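## Task

Lift the stand's post by four holes (roughly 10 cm) and secure it there with the spring pin, which has a pull knob. Whenever the pin is withdrawn the post sinks unless something supports it. Letting it fall counts as failure, and so can bringing it down quickly even while it is supported. When the pin is in, release everything and move the robots away. Failure also results if either robot topples or finishes leaning.

## Robot and tools

Robots: two identical Hello Robot Stretch 4 units, r1 and r2. Each has an omni-wheel base, a lift carriage on a vertical mast, an arm that telescopes forward, a wrist with yaw, pitch and roll, and a two-finger gripper. Each robot carries four cameras: <name>_head_camera, <name>_head_left_camera, <name>_head_right_camera and <name>_wrist_camera. A robot is about 1.6 m tall, and its base rim lies within 0.23 m of its base origin.

Frames: every robot reports in its own base frame. The origin is on the floor below the base centre, with x ahead, y to the left and z up. hand_pose is a point between the open fingertips, given in this frame, and can be slightly inaccurate. base_odometry counts from where the base stood when the scene began, using wheel turns only, so any slip is counted as motion. Heading is positive to the left, from -3.142 to 3.142. Only the images, lidar_m and wrist_depth_mm reveal where one robot is relative to the other.

execute_actions(actions, cameras): actions is a list holding one action object, or nothing at all (then you only get state and images back). The object has keys "r1" and/or "r2". For each robot you may give:
- base: exactly one relative move, counted from the base position in the latest reported state and expressed in that robot's base frame. {"translate_m": d} drives along x, metres, -2 to 2, forward positive. {"strafe_m": d} slides sideways, metres, -2 to 2, left positive. {"rotate_rad": d} turns in place, radians, -3.2 to 3.2, counter-clockwise positive.
- joints: absolute targets, named individually. lift_m is 0 to 1.2 m (height of the carriage). arm_m is 0 to 0.55 m (extension). wrist_yaw_rad is -1.134 to 4.276 (0 points ahead, positive turns left, 3.14 tucked back; beyond 3.4 the arm may block it). wrist_pitch_rad is -1.117 to 4.259 (0 level, 1.57 pointing down). wrist_roll_rad is -1.117 to 4.259 (0 keeps the fingers level, positive turns clockwise as seen from behind). gripper_m is -0.038 to 0.141 m, the fingertip gap; negative values make the tips press together. Targets outside a range are clipped and reported; any other bad value or unknown key rejects the whole call, with nothing moving.
- pace: "slow", "default", "fast" or "max" (base up to 0.1/0.3/0.4/0.6 m/s and 1/2/3/4 rad/s; slower when the lift is raised).
- contact_limits: {"arm_m": v}, with v from 0 (stops at the gentlest touch) to 0.75 (pushes hardest); 0.5 if omitted.
- end_of_arm: "enable_torque" on its own, to wake wrist or gripper motors that shut off.
All motions within an action begin at once. One action can last at most 15 s. A part you leave out may keep pushing toward its earlier target. cameras is a list of camera names, or "all"; leaving it out or null means all, and an empty list means none.

wait(seconds): 0 to 10 s; nothing new is commanded, and it returns state and images.
zoom_image(camera, region): enlarges part of that camera's most recent full image; region is [x0, y0, x1, y1] in pixels from the top-left corner, no larger than 504 by 504.
read_manual(section): returns licence texts only; it moves nothing.
finished_scene(scene): ends the scene with that number and cannot be undone; the goal must already be met and stay met.

Result lines: joint_positions (with tolerances lift and arm ±0.004, yaw and roll ±0.02, pitch ±0.05, gripper ±0.004); base_status and joint_status (done, off_target, contact_stop_at_<key>, limit_stop_at_<name>, time_out, torque_fault); on_its_own, covering what this call did not command ("held at" is a held target, not a measured position); base_odometry; turned_by_wheels versus turned_by_imu (a gap over about 0.1 rad suggests a collision or slipping); base_tilt in degrees, forward and right positive, with a fixed bias up to about 1.5; motor_effort in percent, with the peak in brackets, noisy and biased; lidar_m, 12 sectors of 30 degrees starting straight ahead and going counter-clockwise (4th left, 7th behind, 10th right), where "-" means nothing seen or closer than 0.25 m; wrist_depth_mm, a 7 by 7 grid in mm (100 to 2000) from the top left; and pictures, naming the order of the images. When a call reports a stop, any later calls in that same reply are skipped.

After a contact stop the lift, arm or wheels go limp, and a limp lift may sag under load. A wrist motor pushed to its limit, or a level gripper holding over roughly 2 kg, gives torque_fault and goes limp until enable_torque is sent. A lean above 6 degrees gives limit_stop_at_tilt and makes the drive limp. Self-collision gives limit_stop_at_own_body, which is likely with pitch below -0.2 and roll below -0.4 or above 4. At the start, sending lift_m 0.4 together with wrist_yaw_rad 0 unfolds the wrist.

Gripping: command a gap smaller than the object; a smaller value squeezes harder and pulls the object inward. Neither the reading nor "done" proves you are holding something; a firm grip shows as a change in gripper effort.

Things to avoid: a base pressing against the other robot (any extra driving after touching counts as a hard press, and no state line reports it); releasing the post while the pin is out; lowering it fast; driving or turning with more than 1 kg held and arm_m above 0.2, especially at high pace; hard or prolonged pushing with the gripper raised high; and the two robots travelling different distances while they share one load (errors of about 3 cm per metre).

Each tool is called after "Request:" in YAML: its name, and indented under it one key for each argument.

## Session

Request:
execute_actions:
  actions: []

Scene clock: 0.00 s.
r1.base_odometry: x=+0.000 y=+0.000 heading=+0.000 (m, m, rad; r1's odometry frame)
r1.turned_by_wheels: +0.000 (rad since the last result)
r1.turned_by_imu: +0.000 (rad since the last result)
r1.base_tilt: forward=-0.3 right=+0.3 (deg)
r1.lidar_m: 1.10 1.06 1.12 1.16 1.13 1.20 1.72 7.19 4.93 3.67 3.59 1.49
r1.base_status: not commanded
r1.joint_positions: lift_m=+0.186 arm_m=+0.002 wrist_yaw_rad=+3.087 wrist_pitch_rad=+0.012 wrist_roll_rad=-0.018 gripper_m=+0.057
r1.joint_status: not commanded
r1.motor_effort: lift_m=+20 arm_m=+0 wrist_yaw_rad=+2 wrist_pitch_rad=-5 wrist_roll_rad=-1 gripper_m=-1 wheel_0=+0 wheel_1=+0 wheel_2=+0 (%)
r1.hand_pose: x=-0.1108 y=+0.1031 z=+0.3607 quat_wxyz=(+0.027, -0.006, -0.009, +1.000) (m; r1's base frame)
r1.wrist_depth_mm: - 138 - - 1618 1229 1025 / - 120 170 - 1708 1281 1025 / - 124 177 - 1661 1255 1042 / 141 142 - - 1661 1255 1008 / 1618 - - - 1618 1229 1060 / 1078 1205 1025 1138 195 1138 1025 / 512 842 831 - 831 798 842
r2.base_odometry: x=+0.000 y=+0.000 heading=+0.000 (m, m, rad; r2's odometry frame)
r2.turned_by_wheels: +0.000 (rad since the last result)
r2.turned_by_imu: +0.000 (rad since the last result)
r2.base_tilt: forward=+0.6 right=-1.2 (deg)
r2.lidar_m: 0.77 0.71 0.73 0.99 1.38 1.43 1.85 4.34 5.18 3.59 3.37 1.14
r2.base_status: not commanded
r2.joint_positions: lift_m=+0.208 arm_m=+0.001 wrist_yaw_rad=+3.064 wrist_pitch_rad=-0.008 wrist_roll_rad=+0.009 gripper_m=+0.057
r2.joint_status: not commanded
r2.motor_effort: lift_m=+18 arm_m=-1 wrist_yaw_rad=-1 wrist_pitch_rad=-7 wrist_roll_rad=-1 gripper_m=-3 wheel_0=+0 wheel_1=+1 wheel_2=+0 (%)
r2.hand_pose: x=-0.1088 y=+0.1097 z=+0.3885 quat_wxyz=(+0.039, +0.004, +0.004, +0.999) (m; r2's base frame)
r2.wrist_depth_mm: - 142 - - 1708 1397 1160 / - 132 - - 1708 1430 1160 / - 131 196 - 1756 1397 1182 / 116 141 281 - 1708 1397 1160 / - - - - 1708 1366 1182 / 1464 1499 201 1537 205 1336 1182 / 976 976 991 156 991 946 1042
pictures: r1_head_camera, r1_head_left_camera, r1_head_right_camera, r1_wrist_camera, r2_head_camera, r2_head_left_camera, r2_head_right_camera, r2_wrist_camera
Images, in order (width x height): r1_head_camera 420x560, r1_head_left_camera 420x672, r1_head_right_camera 420x672, r1_wrist_camera 616x392, r2_head_camera 420x560, r2_head_left_camera 420x672, r2_head_right_camera 420x672, r2_wrist_camera 616x392.

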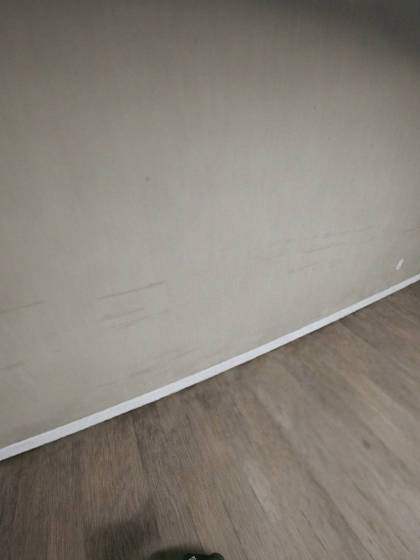

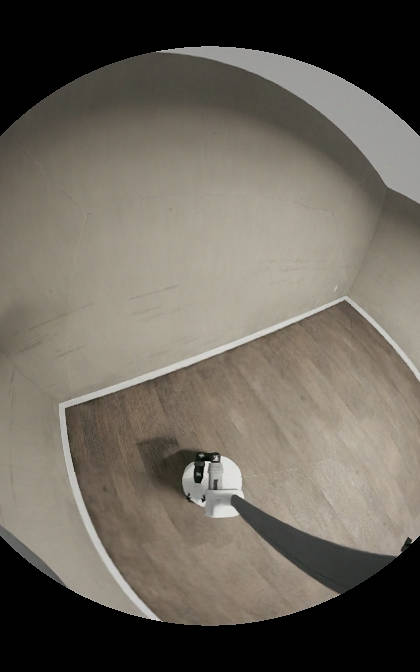

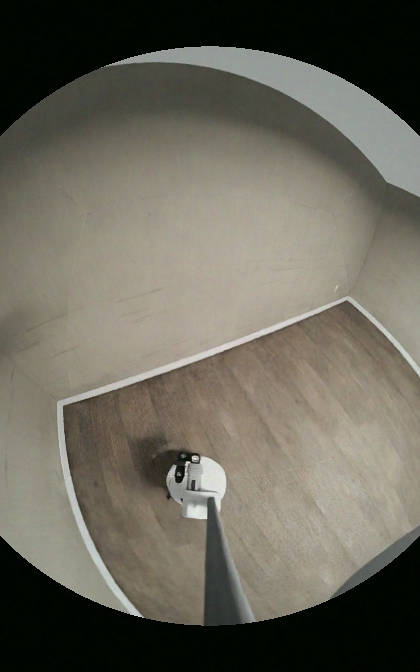

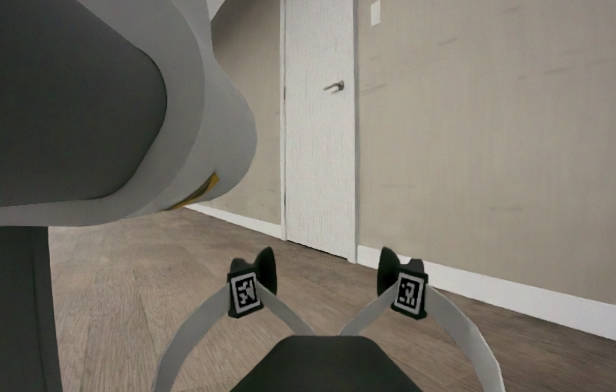

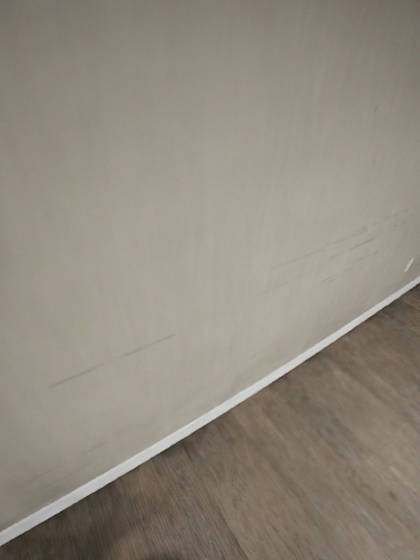

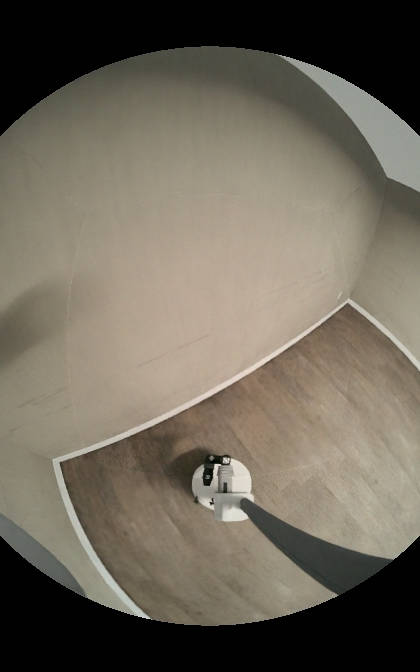

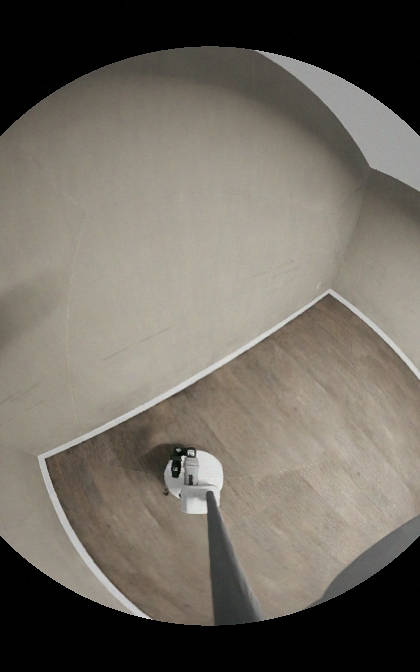

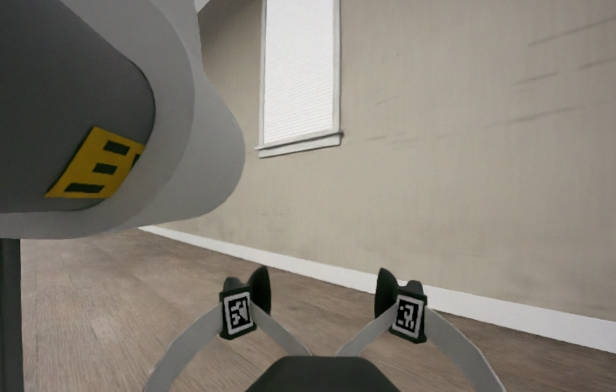

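Request:
execute_actions:
  actions:
    - {"r1":{"base":{"rotate_rad":-2.3},"pace":"fast"},"r2":{"base":{"rotate_rad":-2.3},"pace":"fast"}}
  cameras: ["r1_head_camera","r2_head_camera"]

Request:
execute_actions:
  actions:
    - {"r1":{"base":{"translate_m":1.5},"joints":{"lift_m":0.6,"wrist_yaw_rad":0,"gripper_m":0.12},"pace":"max"},"r2":{"base":{"translate_m":1.5},"joints":{"lift_m":0.6,"wrist_yaw_rad":0,"gripper_m":0.12},"pace":"max"}}
  cameras: ["r1_head_camera","r2_head_camera","r1_wrist_camera","r2_wrist_camera"]

Scene clock: 7.80 s.
r1.base_odometry: x=+0.000 y=+0.000 heading=-2.300 (m, m, rad; r1's odometry frame)
r1.turned_by_wheels: -2.300 (rad since the last result)
r1.turned_by_imu: -2.353 (rad since the last result)
r1.base_tilt: forward=-0.2 right=+0.2 (deg)
r1.lidar_m: 2.93 3.96 3.59 1.93 1.20 1.06 1.08 1.28 1.12 1.14 1.40 2.72
r1.base_status: done
r1.joint_positions: lift_m=+0.186 arm_m=+0.002 wrist_yaw_rad=+3.087 wrist_pitch_rad=+0.012 wrist_roll_rad=-0.018 gripper_m=+0.057
r1.joint_status: not commanded
r1.motor_effort: lift_m=+20(20) arm_m=+0(0) wrist_yaw_rad=+3(2) wrist_pitch_rad=-7(7) wrist_roll_rad=-1(1) gripper_m=-1(2) wheel_0=-1(7) wheel_1=-1(10) wheel_2=-2(12) (%)
r1.hand_pose: x=-0.1108 y=+0.1031 z=+0.3607 quat_wxyz=(+0.027, -0.006, -0.009, +1.000) (m; r1's base frame)
r1.wrist_depth_mm: - 138 1281 1229 1118 1042 976 / - 120 170 1229 1138 1060 976 / - 125 177 1255 1160 1060 1008 / 141 141 1336 1281 1138 1060 991 / 1308 1499 1397 1255 1138 1078 1025 / 1060 1182 1042 1138 195 1078 991 / 521 842 842 - 831 798 831
r2.base_odometry: x=+0.000 y=+0.000 heading=-2.300 (m, m, rad; r2's odometry frame)
r2.turned_by_wheels: -2.300 (rad since the last result)
r2.turned_by_imu: -2.264 (rad since the last result)
r2.base_tilt: forward=+0.3 right=-1.2 (deg)
r2.lidar_m: 7.05 3.96 3.37 1.52 0.85 0.71 0.71 0.83 1.35 1.38 1.57 2.67
r2.base_status: done
r2.joint_positions: lift_m=+0.208 arm_m=+0.001 wrist_yaw_rad=+3.063 wrist_pitch_rad=-0.008 wrist_roll_rad=+0.009 gripper_m=+0.057
r2.joint_status: not commanded
r2.motor_effort: lift_m=+18(18) arm_m=-1(1) wrist_yaw_rad=+4(1) wrist_pitch_rad=-7(8) wrist_roll_rad=-1(1) gripper_m=-4(6) wheel_0=+1(8) wheel_1=+0(12) wheel_2=-1(11) (%)
r2.hand_pose: x=-0.1087 y=+0.1097 z=+0.3885 quat_wxyz=(+0.039, +0.004, +0.004, +0.999) (m; r2's base frame)
r2.wrist_depth_mm: - 142 866 831 798 759 732 / - 132 854 831 788 759 723 / - 131 197 831 788 750 723 / 116 141 279 820 798 759 732 / 931 891 854 820 788 750 723 / 946 904 201 820 205 759 715 / 931 891 842 156 768 732 715
pictures: r1_head_camera, r2_head_camera
Images, in order (width x height): r1_head_camera 420x560, r2_head_camera 420x560.

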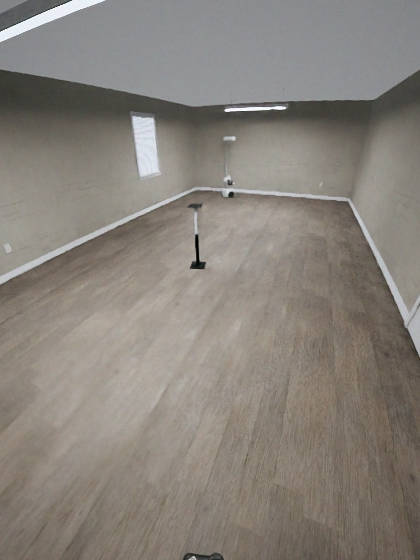

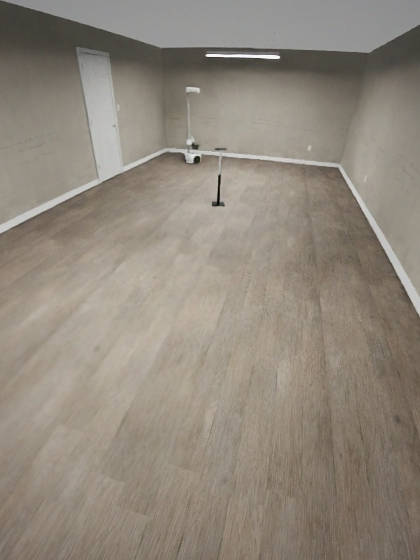

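Scene clock: 11.87 s.
r1.base_odometry: x=-1.000 y=-1.118 heading=-2.300 (m, m, rad; r1's odometry frame)
r1.turned_by_wheels: +0.000 (rad since the last result)
r1.turned_by_imu: -0.005 (rad since the last result)
r1.base_tilt: forward=-0.2 right=+0.2 (deg)
r1.lidar_m: 1.40 3.41 3.08 3.11 2.78 2.48 2.51 1.83 1.61 1.61 1.99 3.84
r1.base_status: done
r1.joint_positions: lift_m=+0.600 arm_m=+0.002 wrist_yaw_rad=+0.000 wrist_pitch_rad=+0.012 wrist_roll_rad=-0.018 gripper_m=+0.120
r1.joint_status: all done
r1.motor_effort: lift_m=+20(24) arm_m=+0(0) wrist_yaw_rad=+1(6) wrist_pitch_rad=-6(6) wrist_roll_rad=-1(1) gripper_m=+2(3) wheel_0=+0(6) wheel_1=+0(8) wheel_2=-1(15) (%)
r1.hand_pose: x=+0.4609 y=-0.0874 z=+0.7746 quat_wxyz=(+1.000, -0.009, +0.006, +0.000) (m; r1's base frame)
r1.wrist_depth_mm: - - - - - - - / - - - - - - - / - - - - - - - / - - - - - - - / - - - - - - - / - - 1255 - - 1983 - / 1661 1576 1661 - 1661 1618 1756
r2.base_odometry: x=-0.999 y=-1.119 heading=-2.299 (m, m, rad; r2's odometry frame)
r2.turned_by_wheels: +0.000 (rad since the last result)
r2.turned_by_imu: -0.002 (rad since the last result)
r2.base_tilt: forward=+0.6 right=-1.2 (deg)
r2.lidar_m: 2.81 3.55 3.02 3.01 2.58 2.17 2.16 2.04 1.74 1.69 1.96 3.36
r2.base_status: done
r2.joint_positions: lift_m=+0.600 arm_m=+0.001 wrist_yaw_rad=+0.000 wrist_pitch_rad=-0.008 wrist_roll_rad=+0.009 gripper_m=+0.120
r2.joint_status: all done
r2.motor_effort: lift_m=+19(23) arm_m=-1(1) wrist_yaw_rad=+0(6) wrist_pitch_rad=-6(8) wrist_roll_rad=-1(0) gripper_m=+0(3) wheel_0=+2(10) wheel_1=+2(8) wheel_2=+1(15) (%)
r2.hand_pose: x=+0.4605 y=-0.0874 z=+0.7804 quat_wxyz=(+1.000, +0.004, -0.004, +0.000) (m; r2's base frame)
r2.wrist_depth_mm: - - - - - - - / - - - - - - - / - - - - - - - / - - - - - - - / - - - - - - - / - - 199 - - 211 - / 1808 1756 - 147 1808 1808 1863
pictures: r1_head_camera, r1_wrist_camera, r2_head_camera, r2_wrist_camera
Images, in order (width x height): r1_head_camera 420x560, r1_wrist_camera 616x392, r2_head_camera 420x560, r2_wrist_camera 616x392.

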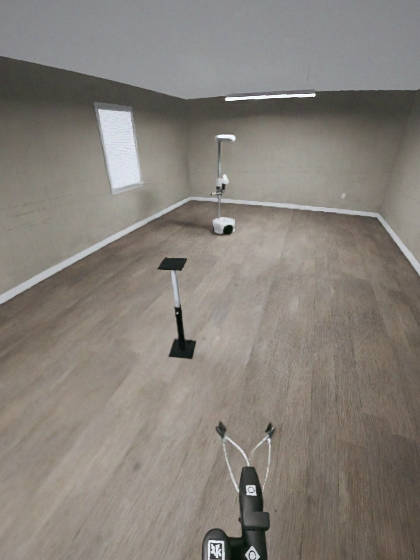

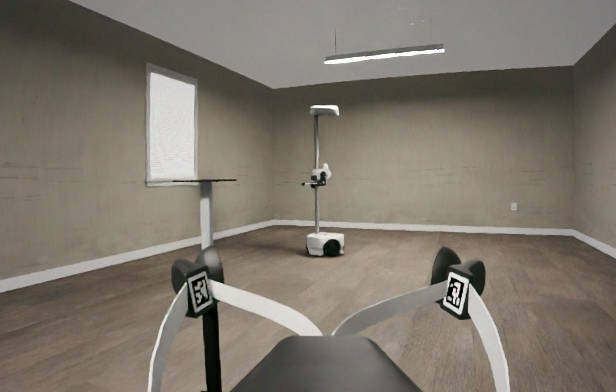

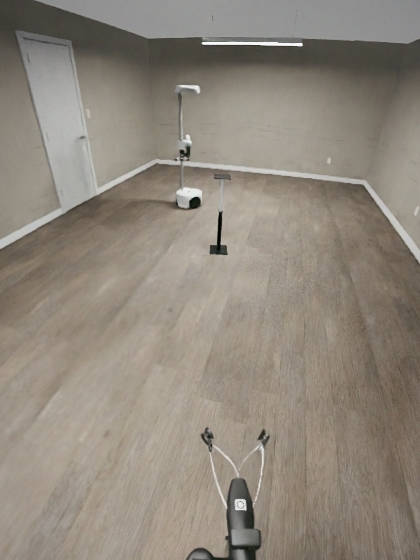

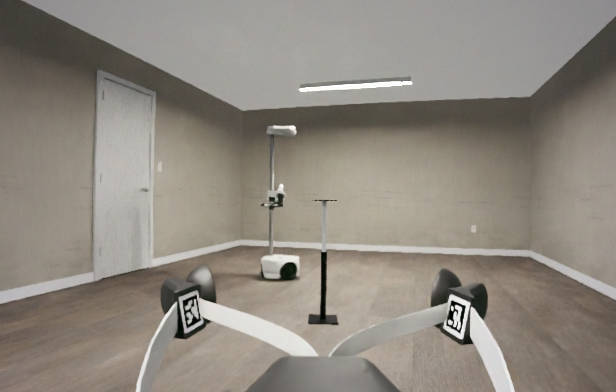

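Request:
execute_actions:
  actions:
    - {"r1":{"base":{"strafe_m":0.33},"joints":{"lift_m":0.3,"arm_m":0.4},"pace":"max"},"r2":{"base":{"translate_m":1.9},"joints":{"lift_m":0.5},"pace":"max"}}
  cameras: ["r1_head_camera","r2_head_camera","r1_wrist_camera","r2_wrist_camera"]

Request:
zoom_image:
  camera: "r1_head_camera"
  region: [160,240,290,400]

Scene clock: 25.43 s.
r1.base_odometry: x=-0.754 y=-1.338 heading=-2.301 (m, m, rad; r1's odometry frame)
r1.turned_by_wheels: +0.000 (rad since the last result)
r1.turned_by_imu: -0.001 (rad since the last result)
r1.base_tilt: forward=-0.2 right=+0.4 (deg)
r1.lidar_m: 1.37 3.07 2.76 2.81 2.65 2.38 2.40 2.18 1.93 1.91 2.40 4.57
r1.base_status: done
r1.joint_positions: lift_m=+0.300 arm_m=+0.398 wrist_yaw_rad=+0.000 wrist_pitch_rad=+0.012 wrist_roll_rad=-0.018 gripper_m=+0.120
r1.joint_status: all done
r1.motor_effort: lift_m=+19(18) arm_m=+8(10) wrist_yaw_rad=+1(1) wrist_pitch_rad=-7(7) wrist_roll_rad=-1(1) gripper_m=+0(1) wheel_0=+1(12) wheel_1=+0(10) wheel_2=-1(1) (%)
r1.hand_pose: x=+0.8579 y=-0.0873 z=+0.4748 quat_wxyz=(+1.000, -0.009, +0.006, +0.000) (m; r1's base frame)
r1.wrist_depth_mm: - - - 1863 - - - / - - - - - - - / - - - - - - - / - - - - - - - / - - - - - - - / 1464 1537 1308 1430 1281 1308 1464 / 1098 1025 1118 - 1060 1025 1060
r2.base_odometry: x=-2.264 y=-2.537 heading=-2.299 (m, m, rad; r2's odometry frame)
r2.turned_by_wheels: +0.000 (rad since the last result)
r2.turned_by_imu: -0.004 (rad since the last result)
r2.base_tilt: forward=+0.5 right=-1.2 (deg)
r2.lidar_m: 0.90 3.01 2.58 2.56 2.94 4.03 4.03 2.57 2.18 2.18 2.49 4.18
r2.base_status: done
r2.joint_positions: lift_m=+0.500 arm_m=+0.001 wrist_yaw_rad=+0.000 wrist_pitch_rad=-0.008 wrist_roll_rad=+0.009 gripper_m=+0.120
r2.joint_status: all done
r2.motor_effort: lift_m=+17(17) arm_m=-1(1) wrist_yaw_rad=+1(0) wrist_pitch_rad=-7(6) wrist_roll_rad=-1(0) gripper_m=-1(1) wheel_0=+2(8) wheel_1=+3(8) wheel_2=+0(14) (%)
r2.hand_pose: x=+0.4605 y=-0.0874 z=+0.6806 quat_wxyz=(+1.000, +0.004, -0.004, +0.000) (m; r2's base frame)
r2.wrist_depth_mm: - - - - - - - / - - - - - - - / - - - - - - - / - - - - - - - / - - - - - - - / - - 199 - - 211 - / 1618 1576 1661 147 1618 1576 1618
pictures: r1_head_camera, r1_wrist_camera, r2_head_camera, r2_wrist_camera
Images, in order (width x height): r1_head_camera 420x560, r1_wrist_camera 616x392, r2_head_camera 420x560, r2_wrist_camera 616x392.

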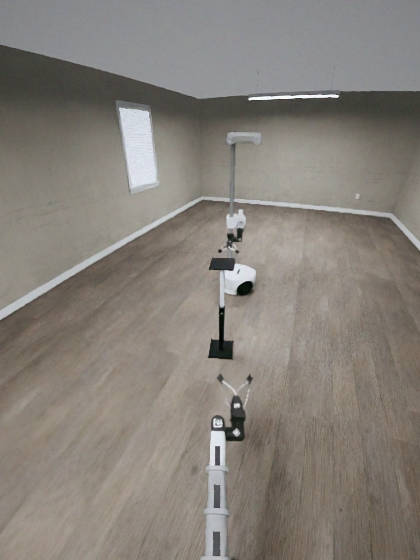

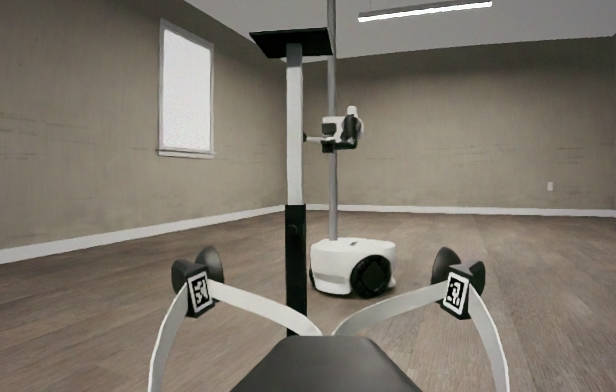

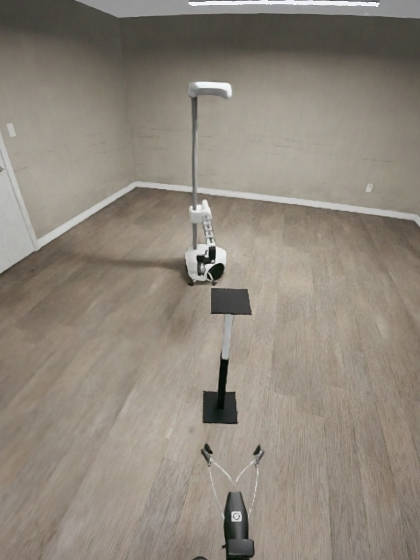

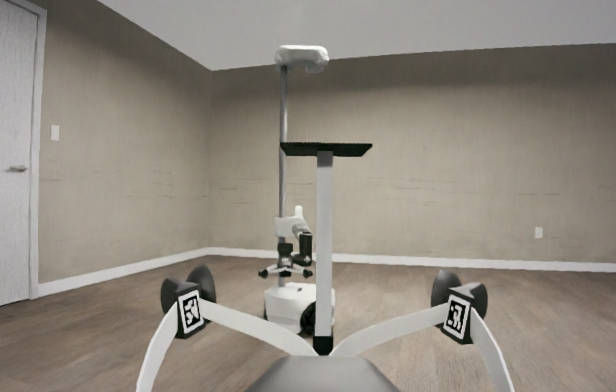

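Region (160, 240, 290, 400) of r1_head_camera's 420x560 image, scaled by 3.150, with more detail than that image has; it fills the left 410 columns of this view, and the rest is white.

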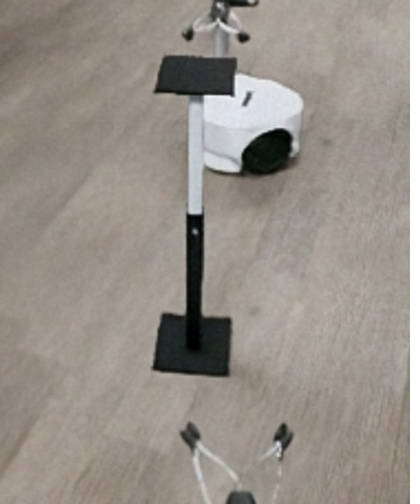

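Request:
execute_actions:
  actions:
    - {"r1":{"base":{"strafe_m":0.2},"joints":{"lift_m":0.25,"arm_m":0.3},"pace":"fast"},"r2":{"base":{"translate_m":0.3},"joints":{"lift_m":0.47},"pace":"fast"}}
  cameras: []

Request:
execute_actions:
  actions:
    - {"r1":{"base":{"rotate_rad":-0.11}},"r2":{"joints":{"arm_m":0.15}}}
  cameras: []

Request:
execute_actions:
  actions:
    - {"r1":{"base":{"translate_m":0.5},"pace":"fast"}}
  cameras: ["r1_head_camera","r1_wrist_camera","r2_wrist_camera"]

Scene clock: 35.53 s.
r1.base_odometry: x=-0.605 y=-1.472 heading=-2.301 (m, m, rad; r1's odometry frame)
r1.turned_by_wheels: +0.000 (rad since the last result)
r1.turned_by_imu: -0.001 (rad since the last result)
r1.base_tilt: forward=-0.3 right=+0.2 (deg)
r1.lidar_m: 1.38 2.87 2.58 2.58 2.58 2.32 2.33 2.38 2.13 2.12 2.59 2.05
r1.base_status: done
r1.joint_positions: lift_m=+0.250 arm_m=+0.302 wrist_yaw_rad=+0.000 wrist_pitch_rad=+0.013 wrist_roll_rad=-0.018 gripper_m=+0.120
r1.joint_status: all done
r1.motor_effort: lift_m=+18(18) arm_m=-8(10) wrist_yaw_rad=+1(1) wrist_pitch_rad=-7(7) wrist_roll_rad=-1(1) gripper_m=-4(3) wheel_0=+1(11) wheel_1=-1(10) wheel_2=-1(1) (%)
r1.hand_pose: x=+0.7609 y=-0.0874 z=+0.4248 quat_wxyz=(+1.000, -0.009, +0.006, +0.000) (m; r1's base frame)
r1.wrist_depth_mm: - - - - - - - / - - - - - - - / - - - - - - - / - - - - - - - / - - - - 1430 - - / 1336 1366 1182 1397 960 1118 1281 / 960 946 1025 - 931 931 960
r2.base_odometry: x=-2.463 y=-2.761 heading=-2.299 (m, m, rad; r2's odometry frame)
r2.turned_by_wheels: +0.000 (rad since the last result)
r2.turned_by_imu: +0.000 (rad since the last result)
r2.base_tilt: forward=+0.6 right=-1.1 (deg)
r2.lidar_m: 0.59 2.92 2.51 2.50 2.84 4.31 - 2.66 2.27 2.25 2.58 4.32
r2.base_status: done
r2.joint_positions: lift_m=+0.470 arm_m=+0.001 wrist_yaw_rad=+0.000 wrist_pitch_rad=-0.008 wrist_roll_rad=+0.009 gripper_m=+0.120
r2.joint_status: all done
r2.motor_effort: lift_m=+14(15) arm_m=-1(1) wrist_yaw_rad=+0(1) wrist_pitch_rad=-6(7) wrist_roll_rad=+0(1) gripper_m=-1(0) wheel_0=+0(7) wheel_1=+1(8) wheel_2=+0(13) (%)
r2.hand_pose: x=+0.4605 y=-0.0874 z=+0.6508 quat_wxyz=(+1.000, +0.004, -0.004, +0.000) (m; r2's base frame)
r2.wrist_depth_mm: - - - - - - - / - - - 421 - - - / - - - - - - - / - - - - - - - / - - - - - - - / - - 199 1708 1863 211 - / 1537 1464 1618 146 1576 1499 1576
pictures: none
No camera images: the call's "cameras" was empty. Leave "cameras" out to get every camera's image.

Scene clock: 37.03 s.
r1.base_odometry: x=-0.605 y=-1.472 heading=-2.411 (m, m, rad; r1's odometry frame)
r1.turned_by_wheels: -0.110 (rad since the last result)
r1.turned_by_imu: -0.113 (rad since the last result)
r1.base_tilt: forward=-0.1 right=+0.3 (deg)
r1.lidar_m: 1.38 3.05 2.58 2.58 2.75 2.32 2.30 2.55 2.15 2.11 2.45 4.10
r1.base_status: done
r1.joint_positions: lift_m=+0.250 arm_m=+0.302 wrist_yaw_rad=+0.000 wrist_pitch_rad=+0.013 wrist_roll_rad=-0.018 gripper_m=+0.120
r1.joint_status: not commanded
r1.motor_effort: lift_m=+18(18) arm_m=-8(8) wrist_yaw_rad=+2(3) wrist_pitch_rad=-6(6) wrist_roll_rad=-1(1) gripper_m=+1(4) wheel_0=-1(6) wheel_1=+0(5) wheel_2=+0(3) (%)
r1.hand_pose: x=+0.7609 y=-0.0875 z=+0.4248 quat_wxyz=(+1.000, -0.009, +0.006, +0.000) (m; r1's base frame)
r1.wrist_depth_mm: - - - 1008 - - - / - - - - - - - / - - - - - - - / - - - - - - - / - - - 1537 - - - / 1336 1366 1182 1182 1160 1138 1308 / 960 931 991 - 946 931 946
r2.base_odometry: x=-2.463 y=-2.761 heading=-2.299 (m, m, rad; r2's odometry frame)
r2.turned_by_wheels: +0.000 (rad since the last result)
r2.turned_by_imu: +0.000 (rad since the last result)
r2.base_tilt: forward=+0.5 right=-1.2 (deg)
r2.lidar_m: 0.58 2.93 2.49 2.50 2.86 4.34 - 2.64 2.27 2.25 2.56 4.34
r2.base_status: not commanded
r2.joint_positions: lift_m=+0.470 arm_m=+0.149 wrist_yaw_rad=+0.000 wrist_pitch_rad=-0.008 wrist_roll_rad=+0.009 gripper_m=+0.120
r2.joint_status: all done
r2.motor_effort: lift_m=+14(14) arm_m=+5(4) wrist_yaw_rad=+1(2) wrist_pitch_rad=-7(6) wrist_roll_rad=-1(1) gripper_m=+1(1) wheel_0=+0(0) wheel_1=+1(0) wheel_2=+0(0) (%)
r2.hand_pose: x=+0.6084 y=-0.0874 z=+0.6508 quat_wxyz=(+1.000, +0.004, -0.004, +0.000) (m; r2's base frame)
r2.wrist_depth_mm: - - - 268 277 - - / - - - 338 - - - / - - - 278 - - - / - - - 277 - - - / - - - 277 - - - / - - 198 276 - 211 - / 1499 1464 1576 147 1576 1576 1576
pictures: none
No camera images: the call's "cameras" was empty. Leave "cameras" out to get every camera's image.

Scene clock: 39.63 s.
r1.base_odometry: x=-0.977 y=-1.805 heading=-2.411 (m, m, rad; r1's odometry frame)
r1.turned_by_wheels: +0.000 (rad since the last result)
r1.turned_by_imu: -0.002 (rad since the last result)
r1.base_tilt: forward=-0.2 right=+0.3 (deg)
r1.lidar_m: 0.89 2.93 2.47 2.47 2.83 2.80 2.81 2.68 2.22 2.23 2.55 4.28
r1.base_status: done
r1.joint_positions: lift_m=+0.250 arm_m=+0.301 wrist_yaw_rad=+0.000 wrist_pitch_rad=+0.012 wrist_roll_rad=-0.018 gripper_m=+0.120
r1.joint_status: not commanded
r1.motor_effort: lift_m=+18(18) arm_m=-8(8) wrist_yaw_rad=+2(2) wrist_pitch_rad=-6(7) wrist_roll_rad=-1(1) gripper_m=-3(4) wheel_0=-2(5) wheel_1=+1(6) wheel_2=+0(9) (%)
r1.hand_pose: x=+0.7609 y=-0.0874 z=+0.4248 quat_wxyz=(+1.000, -0.009, +0.006, +0.000) (m; r1's base frame)
r1.wrist_depth_mm: - - - - - - - / - - - 668 - - - / - - - - - - - / - - - - - - - / - - - 1060 - - - / 1308 1336 1160 427 960 1138 1308 / 946 931 991 - 917 917 960
r2.base_odometry: x=-2.463 y=-2.761 heading=-2.299 (m, m, rad; r2's odometry frame)
r2.turned_by_wheels: +0.000 (rad since the last result)
r2.turned_by_imu: +0.000 (rad since the last result)
r2.base_tilt: forward=+0.4 right=-1.2 (deg)
r2.lidar_m: 0.58 2.91 2.50 2.50 2.84 4.33 - 2.63 2.24 2.25 2.57 4.31
r2.base_status: not commanded
r2.joint_positions: lift_m=+0.470 arm_m=+0.149 wrist_yaw_rad=+0.000 wrist_pitch_rad=-0.008 wrist_roll_rad=+0.009 gripper_m=+0.120
r2.joint_status: not commanded
r2.motor_effort: lift_m=+14(14) arm_m=+5(5) wrist_yaw_rad=+0(1) wrist_pitch_rad=-6(6) wrist_roll_rad=-1(1) gripper_m=-1(0) wheel_0=+1(0) wheel_1=+1(1) wheel_2=+0(0) (%)
r2.hand_pose: x=+0.6084 y=-0.0874 z=+0.6508 quat_wxyz=(+1.000, +0.004, -0.004, +0.000) (m; r2's base frame)
r2.wrist_depth_mm: - - - 270 276 - - / - - - 338 - - - / - - - 278 - - - / - - - 278 - - - / - - - 277 - - - / - - 199 277 - 211 - / 1537 1537 1618 147 1336 1537 1576
pictures: r1_head_camera, r1_wrist_camera, r2_wrist_camera
Images, in order (width x height): r1_head_camera 420x560, r1_wrist_camera 616x392, r2_wrist_camera 616x392.

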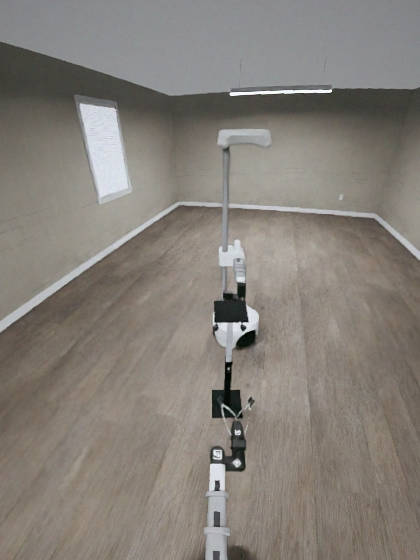

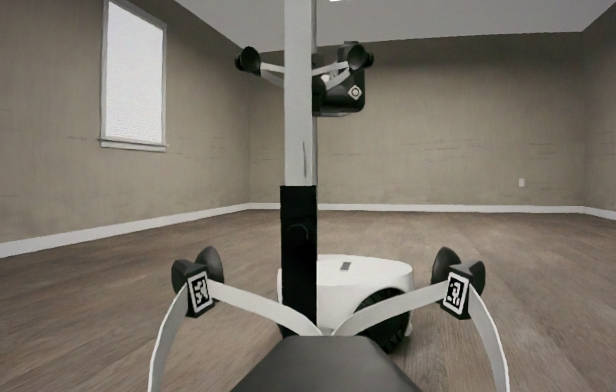

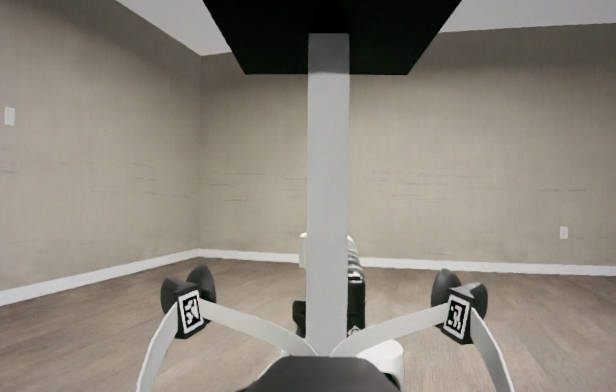

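Request:
execute_actions:
  actions:
    - {"r1":{"base":{"strafe_m":0.025},"joints":{"arm_m":0.41,"gripper_m":0.06}},"r2":{"joints":{"arm_m":0.212,"gripper_m":0.05}}}
  cameras: ["r1_head_left_camera","r1_wrist_camera","r2_wrist_camera"]

Request:
zoom_image:
  camera: "r1_head_left_camera"
  region: [180,270,280,400]

Scene clock: 46.50 s.
r1.base_odometry: x=-0.960 y=-1.824 heading=-2.411 (m, m, rad; r1's odometry frame)
r1.turned_by_wheels: +0.000 (rad since the last result)
r1.turned_by_imu: +0.000 (rad since the last result)
r1.base_tilt: forward=-0.2 right=+0.3 (deg)
r1.lidar_m: 0.88 2.91 2.45 2.43 2.82 2.81 2.80 2.68 2.23 2.25 2.59 4.35
r1.base_status: done
r1.joint_positions: lift_m=+0.250 arm_m=+0.408 wrist_yaw_rad=+0.000 wrist_pitch_rad=+0.012 wrist_roll_rad=-0.018 gripper_m=+0.060
r1.joint_status: all done
r1.motor_effort: lift_m=+18(18) arm_m=+9(9) wrist_yaw_rad=+2(2) wrist_pitch_rad=-6(7) wrist_roll_rad=-1(1) gripper_m=-1(8) wheel_0=+2(6) wheel_1=-1(7) wheel_2=-1(2) (%)
r1.hand_pose: x=+0.8678 y=-0.0874 z=+0.4248 quat_wxyz=(+1.000, -0.009, +0.006, +0.000) (m; r1's base frame)
r1.wrist_depth_mm: - - - 351 - - - / - - - 615 - - - / - - - - - - - / - - - 317 - - - / - - - 310 - - - / 1366 1397 1182 314 198 1308 1308 / 960 917 946 - 878 891 946
r2.base_odometry: x=-2.463 y=-2.761 heading=-2.299 (m, m, rad; r2's odometry frame)
r2.turned_by_wheels: +0.000 (rad since the last result)
r2.turned_by_imu: +0.001 (rad since the last result)
r2.base_tilt: forward=+0.4 right=-1.2 (deg)
r2.lidar_m: 0.59 2.94 2.50 2.50 2.84 4.33 - 2.66 2.23 2.25 2.58 4.33
r2.base_status: not commanded
r2.joint_positions: lift_m=+0.470 arm_m=+0.211 wrist_yaw_rad=+0.000 wrist_pitch_rad=-0.008 wrist_roll_rad=+0.009 gripper_m=+0.050
r2.joint_status: all done
r2.motor_effort: lift_m=+14(14) arm_m=+5(4) wrist_yaw_rad=+2(0) wrist_pitch_rad=-6(7) wrist_roll_rad=+0(1) gripper_m=-4(4) wheel_0=+0(0) wheel_1=+1(1) wheel_2=+0(0) (%)
r2.hand_pose: x=+0.6704 y=-0.0874 z=+0.6508 quat_wxyz=(+1.000, +0.004, -0.004, +0.000) (m; r2's base frame)
r2.wrist_depth_mm: - - - 216 278 - - / - - - 216 - - - / - - - 216 - - - / - - - 216 - - - / - - - 215 - - - / - - 200 215 205 - - / 1537 1537 1537 159 820 1499 1576
pictures: r1_head_left_camera, r1_wrist_camera, r2_wrist_camera
Images, in order (width x height): r1_head_left_camera 420x672, r1_wrist_camera 616x392, r2_wrist_camera 616x392.

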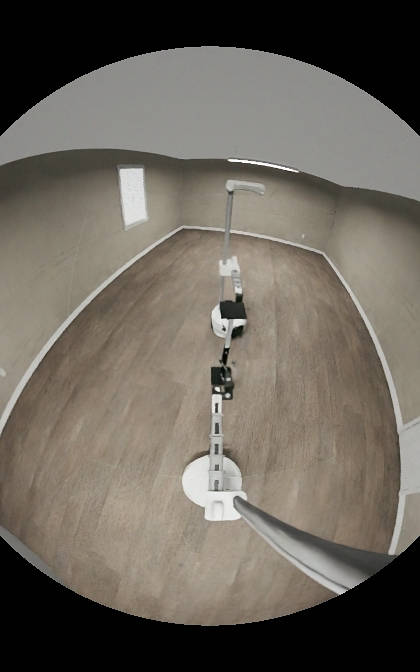

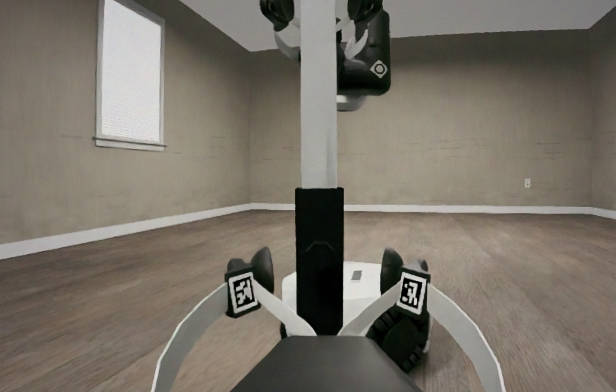

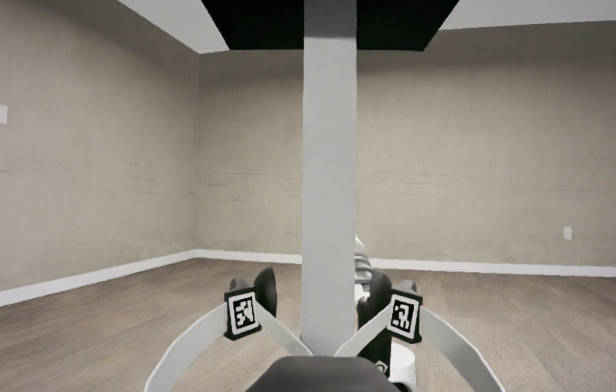

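Region (180, 270, 280, 400) of r1_head_left_camera's 420x672 image, scaled by 3.877, with more detail than that image has; it fills the left 388 columns of this view, and the rest is white.

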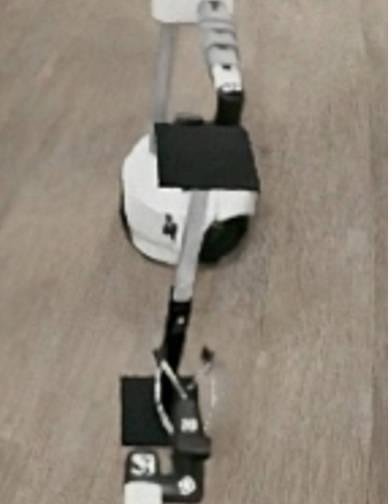

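Request:
execute_actions:
  actions:
    - {"r1":{"base":{"strafe_m":0.006},"joints":{"arm_m":0.455,"gripper_m":0.045}},"r2":{"base":{"strafe_m":-0.004},"joints":{"arm_m":0.222,"gripper_m":-0.03}}}
  cameras: ["r1_head_camera","r1_wrist_camera","r2_wrist_camera"]

Request:
zoom_image:
  camera: "r1_head_camera"
  region: [200,330,270,400]

Request:
zoom_image:
  camera: "r1_wrist_camera"
  region: [240,180,420,340]

Scene clock: 57.83 s.
r1.base_odometry: x=-0.956 y=-1.828 heading=-2.411 (m, m, rad; r1's odometry frame)
r1.turned_by_wheels: +0.000 (rad since the last result)
r1.turned_by_imu: +0.000 (rad since the last result)
r1.base_tilt: forward=-0.1 right=+0.2 (deg)
r1.lidar_m: 0.87 2.89 2.44 2.44 2.81 2.81 2.79 2.70 2.22 2.25 2.61 4.34
r1.base_status: done
r1.joint_positions: lift_m=+0.250 arm_m=+0.453 wrist_yaw_rad=+0.000 wrist_pitch_rad=+0.012 wrist_roll_rad=-0.018 gripper_m=+0.045
r1.joint_status: all done
r1.motor_effort: lift_m=+18(19) arm_m=+9(9) wrist_yaw_rad=+2(2) wrist_pitch_rad=-6(6) wrist_roll_rad=-1(1) gripper_m=-2(2) wheel_0=+0(6) wheel_1=+0(7) wheel_2=+0(2) (%)
r1.hand_pose: x=+0.9128 y=-0.0874 z=+0.4248 quat_wxyz=(+1.000, -0.009, +0.006, +0.000) (m; r1's base frame)
r1.wrist_depth_mm: - - - 268 574 - - / - - - 267 - - - / - - - 270 - - - / - - - 272 - - - / - - - 265 - - - / 1308 1336 195 267 198 1336 1255 / 976 946 931 - 820 904 946
r2.base_odometry: x=-2.467 y=-2.758 heading=-2.299 (m, m, rad; r2's odometry frame)
r2.turned_by_wheels: +0.000 (rad since the last result)
r2.turned_by_imu: +0.001 (rad since the last result)
r2.base_tilt: forward=+0.6 right=-1.2 (deg)
r2.lidar_m: 0.59 2.93 2.48 2.50 2.86 4.33 - 2.63 2.25 2.25 2.57 4.34
r2.base_status: done
r2.joint_positions: lift_m=+0.470 arm_m=+0.223 wrist_yaw_rad=+0.011 wrist_pitch_rad=-0.007 wrist_roll_rad=+0.009 gripper_m=-0.029
r2.joint_status: all done
r2.on_its_own: wrist_yaw_rad is at rest, and its effort (-31) is outside its rest range (-13 to +13)
r2.motor_effort: lift_m=+14(14) arm_m=-7(7) wrist_yaw_rad=-31(35) wrist_pitch_rad=-11(11) wrist_roll_rad=-1(0) gripper_m=-42(45) wheel_0=-3(7) wheel_1=+0(8) wheel_2=+8(9) (%)
r2.hand_pose: x=+0.6836 y=-0.0841 z=+0.6504 quat_wxyz=(+1.000, +0.004, -0.003, +0.006) (m; r2's base frame)
r2.wrist_depth_mm: - - - 200 277 - - / - - - 200 - - - / - - - 200 - - - / - - - 200 - - - / - - - 200 - - - / - - 183 200 194 - - / 1499 1397 1499 200 530 150 1537
pictures: r1_head_camera, r1_wrist_camera, r2_wrist_camera
Images, in order (width x height): r1_head_camera 420x560, r1_wrist_camera 616x392, r2_wrist_camera 616x392.

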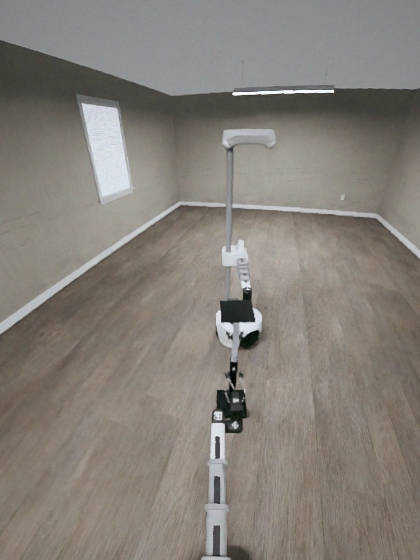

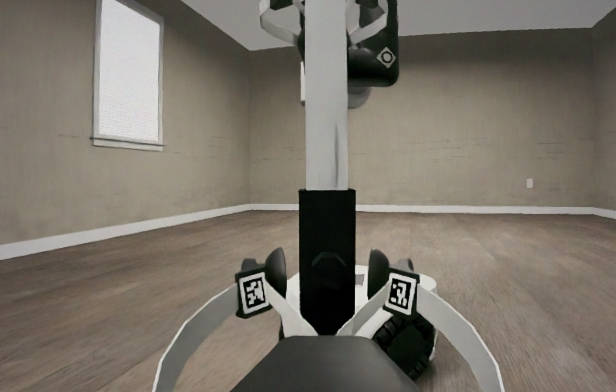

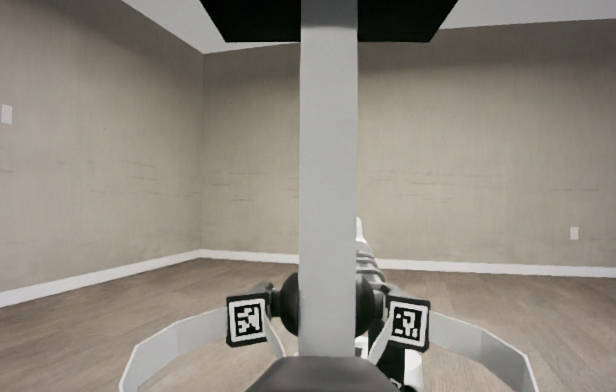

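Region (200, 330, 270, 400) of r1_head_camera's 420x560 image, scaled by 7.200, with more detail than that image has.

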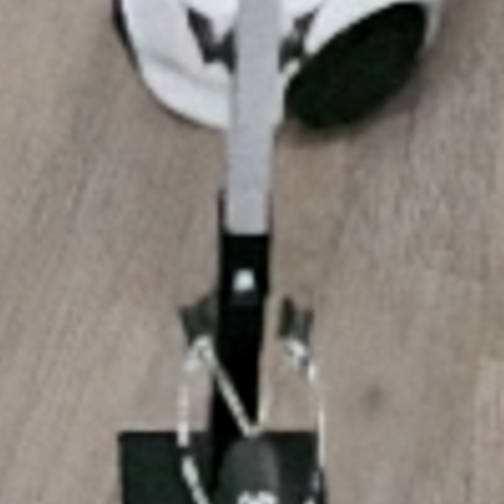

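Region (240, 180, 420, 340) of r1_wrist_camera's 616x392 image, scaled by 2.800.

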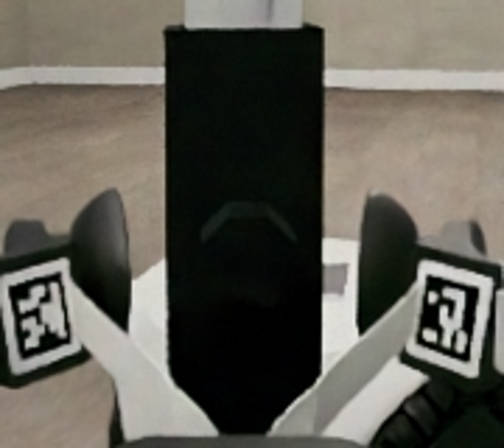

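Request:
execute_actions:
  actions:
    - {"r1":{"joints":{"arm_m":0.46,"gripper_m":-0.015}},"r2":{"joints":{"arm_m":0.234,"lift_m":0.476},"pace":"slow"}}
  cameras: ["r1_wrist_camera"]

Request:
execute_actions:
  actions:
    - {"r1":{"joints":{"arm_m":0.44},"pace":"slow"}}
  cameras: ["r1_head_camera","r1_wrist_camera"]

Request:
zoom_image:
  camera: "r1_head_camera"
  region: [200,330,270,400]

Scene clock: 64.60 s.
r1.base_odometry: x=-0.956 y=-1.828 heading=-2.411 (m, m, rad; r1's odometry frame)
r1.turned_by_wheels: +0.000 (rad since the last result)
r1.turned_by_imu: +0.000 (rad since the last result)
r1.base_tilt: forward=-0.1 right=+0.3 (deg)
r1.lidar_m: 0.88 2.89 2.45 2.44 2.80 2.82 2.80 2.69 2.24 2.26 2.58 4.34
r1.base_status: not commanded
r1.joint_positions: lift_m=+0.250 arm_m=+0.459 wrist_yaw_rad=+0.002 wrist_pitch_rad=+0.013 wrist_roll_rad=-0.018 gripper_m=-0.014
r1.joint_status: all done
r1.motor_effort: lift_m=+19(19) arm_m=+6(9) wrist_yaw_rad=-3(3) wrist_pitch_rad=-8(9) wrist_roll_rad=-1(1) gripper_m=-20(26) wheel_0=-2(2) wheel_1=+0(1) wheel_2=+0(1) (%)
r1.hand_pose: x=+0.9185 y=-0.0869 z=+0.4247 quat_wxyz=(+1.000, -0.009, +0.006, +0.001) (m; r1's base frame)
r1.wrist_depth_mm: - - - 262 580 - - / - - - 264 - - - / - - - 265 - - - / - - - 267 - - - / - - - 258 - - - / 1366 1366 182 223 183 1366 1281 / 960 931 960 - 809 904 960
r2.base_odometry: x=-2.466 y=-2.758 heading=-2.299 (m, m, rad; r2's odometry frame)
r2.turned_by_wheels: -0.001 (rad since the last result)
r2.turned_by_imu: +0.000 (rad since the last result)
r2.base_tilt: forward=+0.6 right=-1.2 (deg)
r2.lidar_m: 0.59 2.94 2.50 2.51 2.85 4.31 - 2.63 2.26 2.25 2.56 4.31
r2.base_status: not commanded
r2.joint_positions: lift_m=+0.476 arm_m=+0.232 wrist_yaw_rad=-0.006 wrist_pitch_rad=-0.003 wrist_roll_rad=+0.009 gripper_m=-0.029
r2.joint_status: all done
r2.on_its_own: wrist_yaw_rad is at rest, and its effort (+18) is outside its rest range (-13 to +13)
r2.motor_effort: lift_m=+24(26) arm_m=+14(13) wrist_yaw_rad=+18(33) wrist_pitch_rad=-21(25) wrist_roll_rad=-1(1) gripper_m=-24(41) wheel_0=+0(3) wheel_1=+0(0) wheel_2=-5(8) (%)
r2.hand_pose: x=+0.6904 y=-0.0892 z=+0.6546 quat_wxyz=(+1.000, +0.004, -0.001, -0.003) (m; r2's base frame)
r2.wrist_depth_mm: - - - 197 283 - - / - - - 197 - - - / - - - 198 - - - / - - - 197 - - - / - - - 197 - - - / - - 182 198 190 - - / 1499 1397 1499 197 530 151 1537
pictures: r1_wrist_camera
Images, in order (width x height): r1_wrist_camera 616x392.

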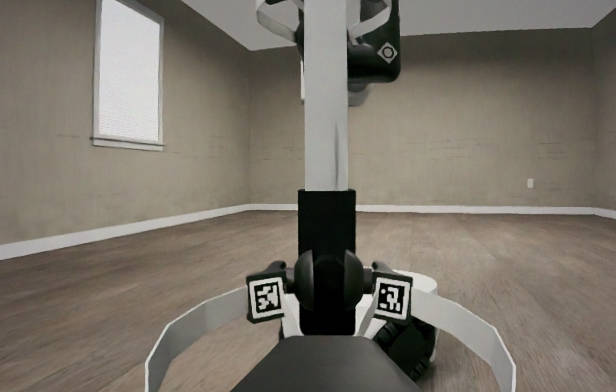

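Scene clock: 65.77 s.
r1.base_odometry: x=-0.956 y=-1.828 heading=-2.411 (m, m, rad; r1's odometry frame)
r1.turned_by_wheels: +0.000 (rad since the last result)
r1.turned_by_imu: +0.000 (rad since the last result)
r1.base_tilt: forward=-0.2 right=+0.4 (deg)
r1.lidar_m: 0.88 2.90 2.44 2.43 2.79 2.82 2.80 2.69 2.24 2.26 2.59 4.33
r1.base_status: not commanded
r1.joint_positions: lift_m=+0.250 arm_m=+0.442 wrist_yaw_rad=+0.000 wrist_pitch_rad=+0.013 wrist_roll_rad=-0.018 gripper_m=-0.015
r1.joint_status: all done
r1.motor_effort: lift_m=+19(18) arm_m=-9(13) wrist_yaw_rad=+1(4) wrist_pitch_rad=-8(5) wrist_roll_rad=-1(1) gripper_m=-9(24) wheel_0=-2(3) wheel_1=+1(1) wheel_2=+0(1) (%)
r1.hand_pose: x=+0.9010 y=-0.0873 z=+0.4247 quat_wxyz=(+1.000, -0.009, +0.006, +0.000) (m; r1's base frame)
r1.wrist_depth_mm: - - - 424 574 - - / - - - 281 - - - / - - - 282 - - - / - - - 283 - - - / - - - 277 - - - / 1308 1397 1160 202 186 1336 1281 / 991 976 946 - 820 878 946
r2.base_odometry: x=-2.466 y=-2.758 heading=-2.299 (m, m, rad; r2's odometry frame)
r2.turned_by_wheels: +0.000 (rad since the last result)
r2.turned_by_imu: +0.000 (rad since the last result)
r2.base_tilt: forward=+0.4 right=-1.3 (deg)
r2.lidar_m: 0.59 2.94 2.49 2.49 2.84 4.33 - 2.65 2.25 2.25 2.55 4.34
r2.base_status: not commanded
r2.joint_positions: lift_m=+0.476 arm_m=+0.232 wrist_yaw_rad=-0.006 wrist_pitch_rad=-0.003 wrist_roll_rad=+0.009 gripper_m=-0.029
r2.joint_status: not commanded
r2.on_its_own: wrist_yaw_rad is at rest, and its effort (+17) is outside its rest range (-13 to +13)
r2.motor_effort: lift_m=+24(23) arm_m=+14(14) wrist_yaw_rad=+17(16) wrist_pitch_rad=-21(21) wrist_roll_rad=-1(1) gripper_m=-24(22) wheel_0=+1(1) wheel_1=+0(0) wheel_2=-5(5) (%)
r2.hand_pose: x=+0.6904 y=-0.0892 z=+0.6546 quat_wxyz=(+1.000, +0.004, -0.001, -0.003) (m; r2's base frame)
r2.wrist_depth_mm: - - - 197 285 - - / - - - 197 - - - / - - - 197 - - - / - - - 198 - - - / - - - 197 - - - / - - 182 197 190 - - / 1499 1397 1464 197 788 152 1576
pictures: r1_head_camera, r1_wrist_camera
Images, in order (width x height): r1_head_camera 420x560, r1_wrist_camera 616x392.

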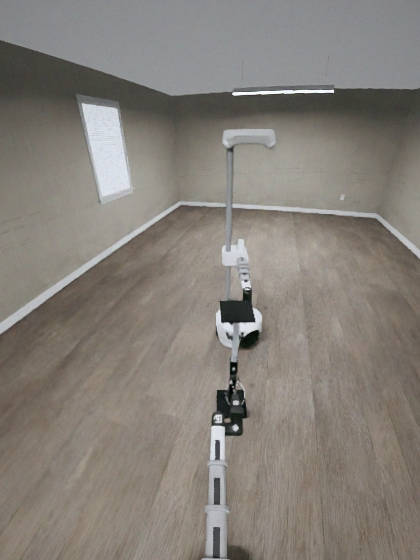

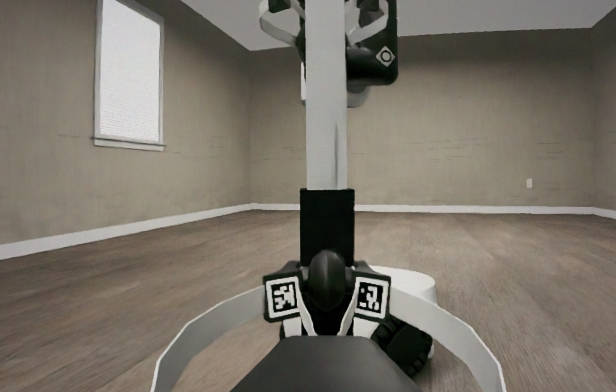

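Region (200, 330, 270, 400) of r1_head_camera's 420x560 image, scaled by 7.200, with more detail than that image has.

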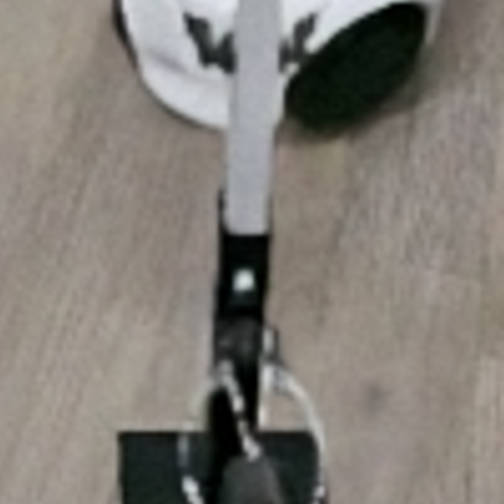

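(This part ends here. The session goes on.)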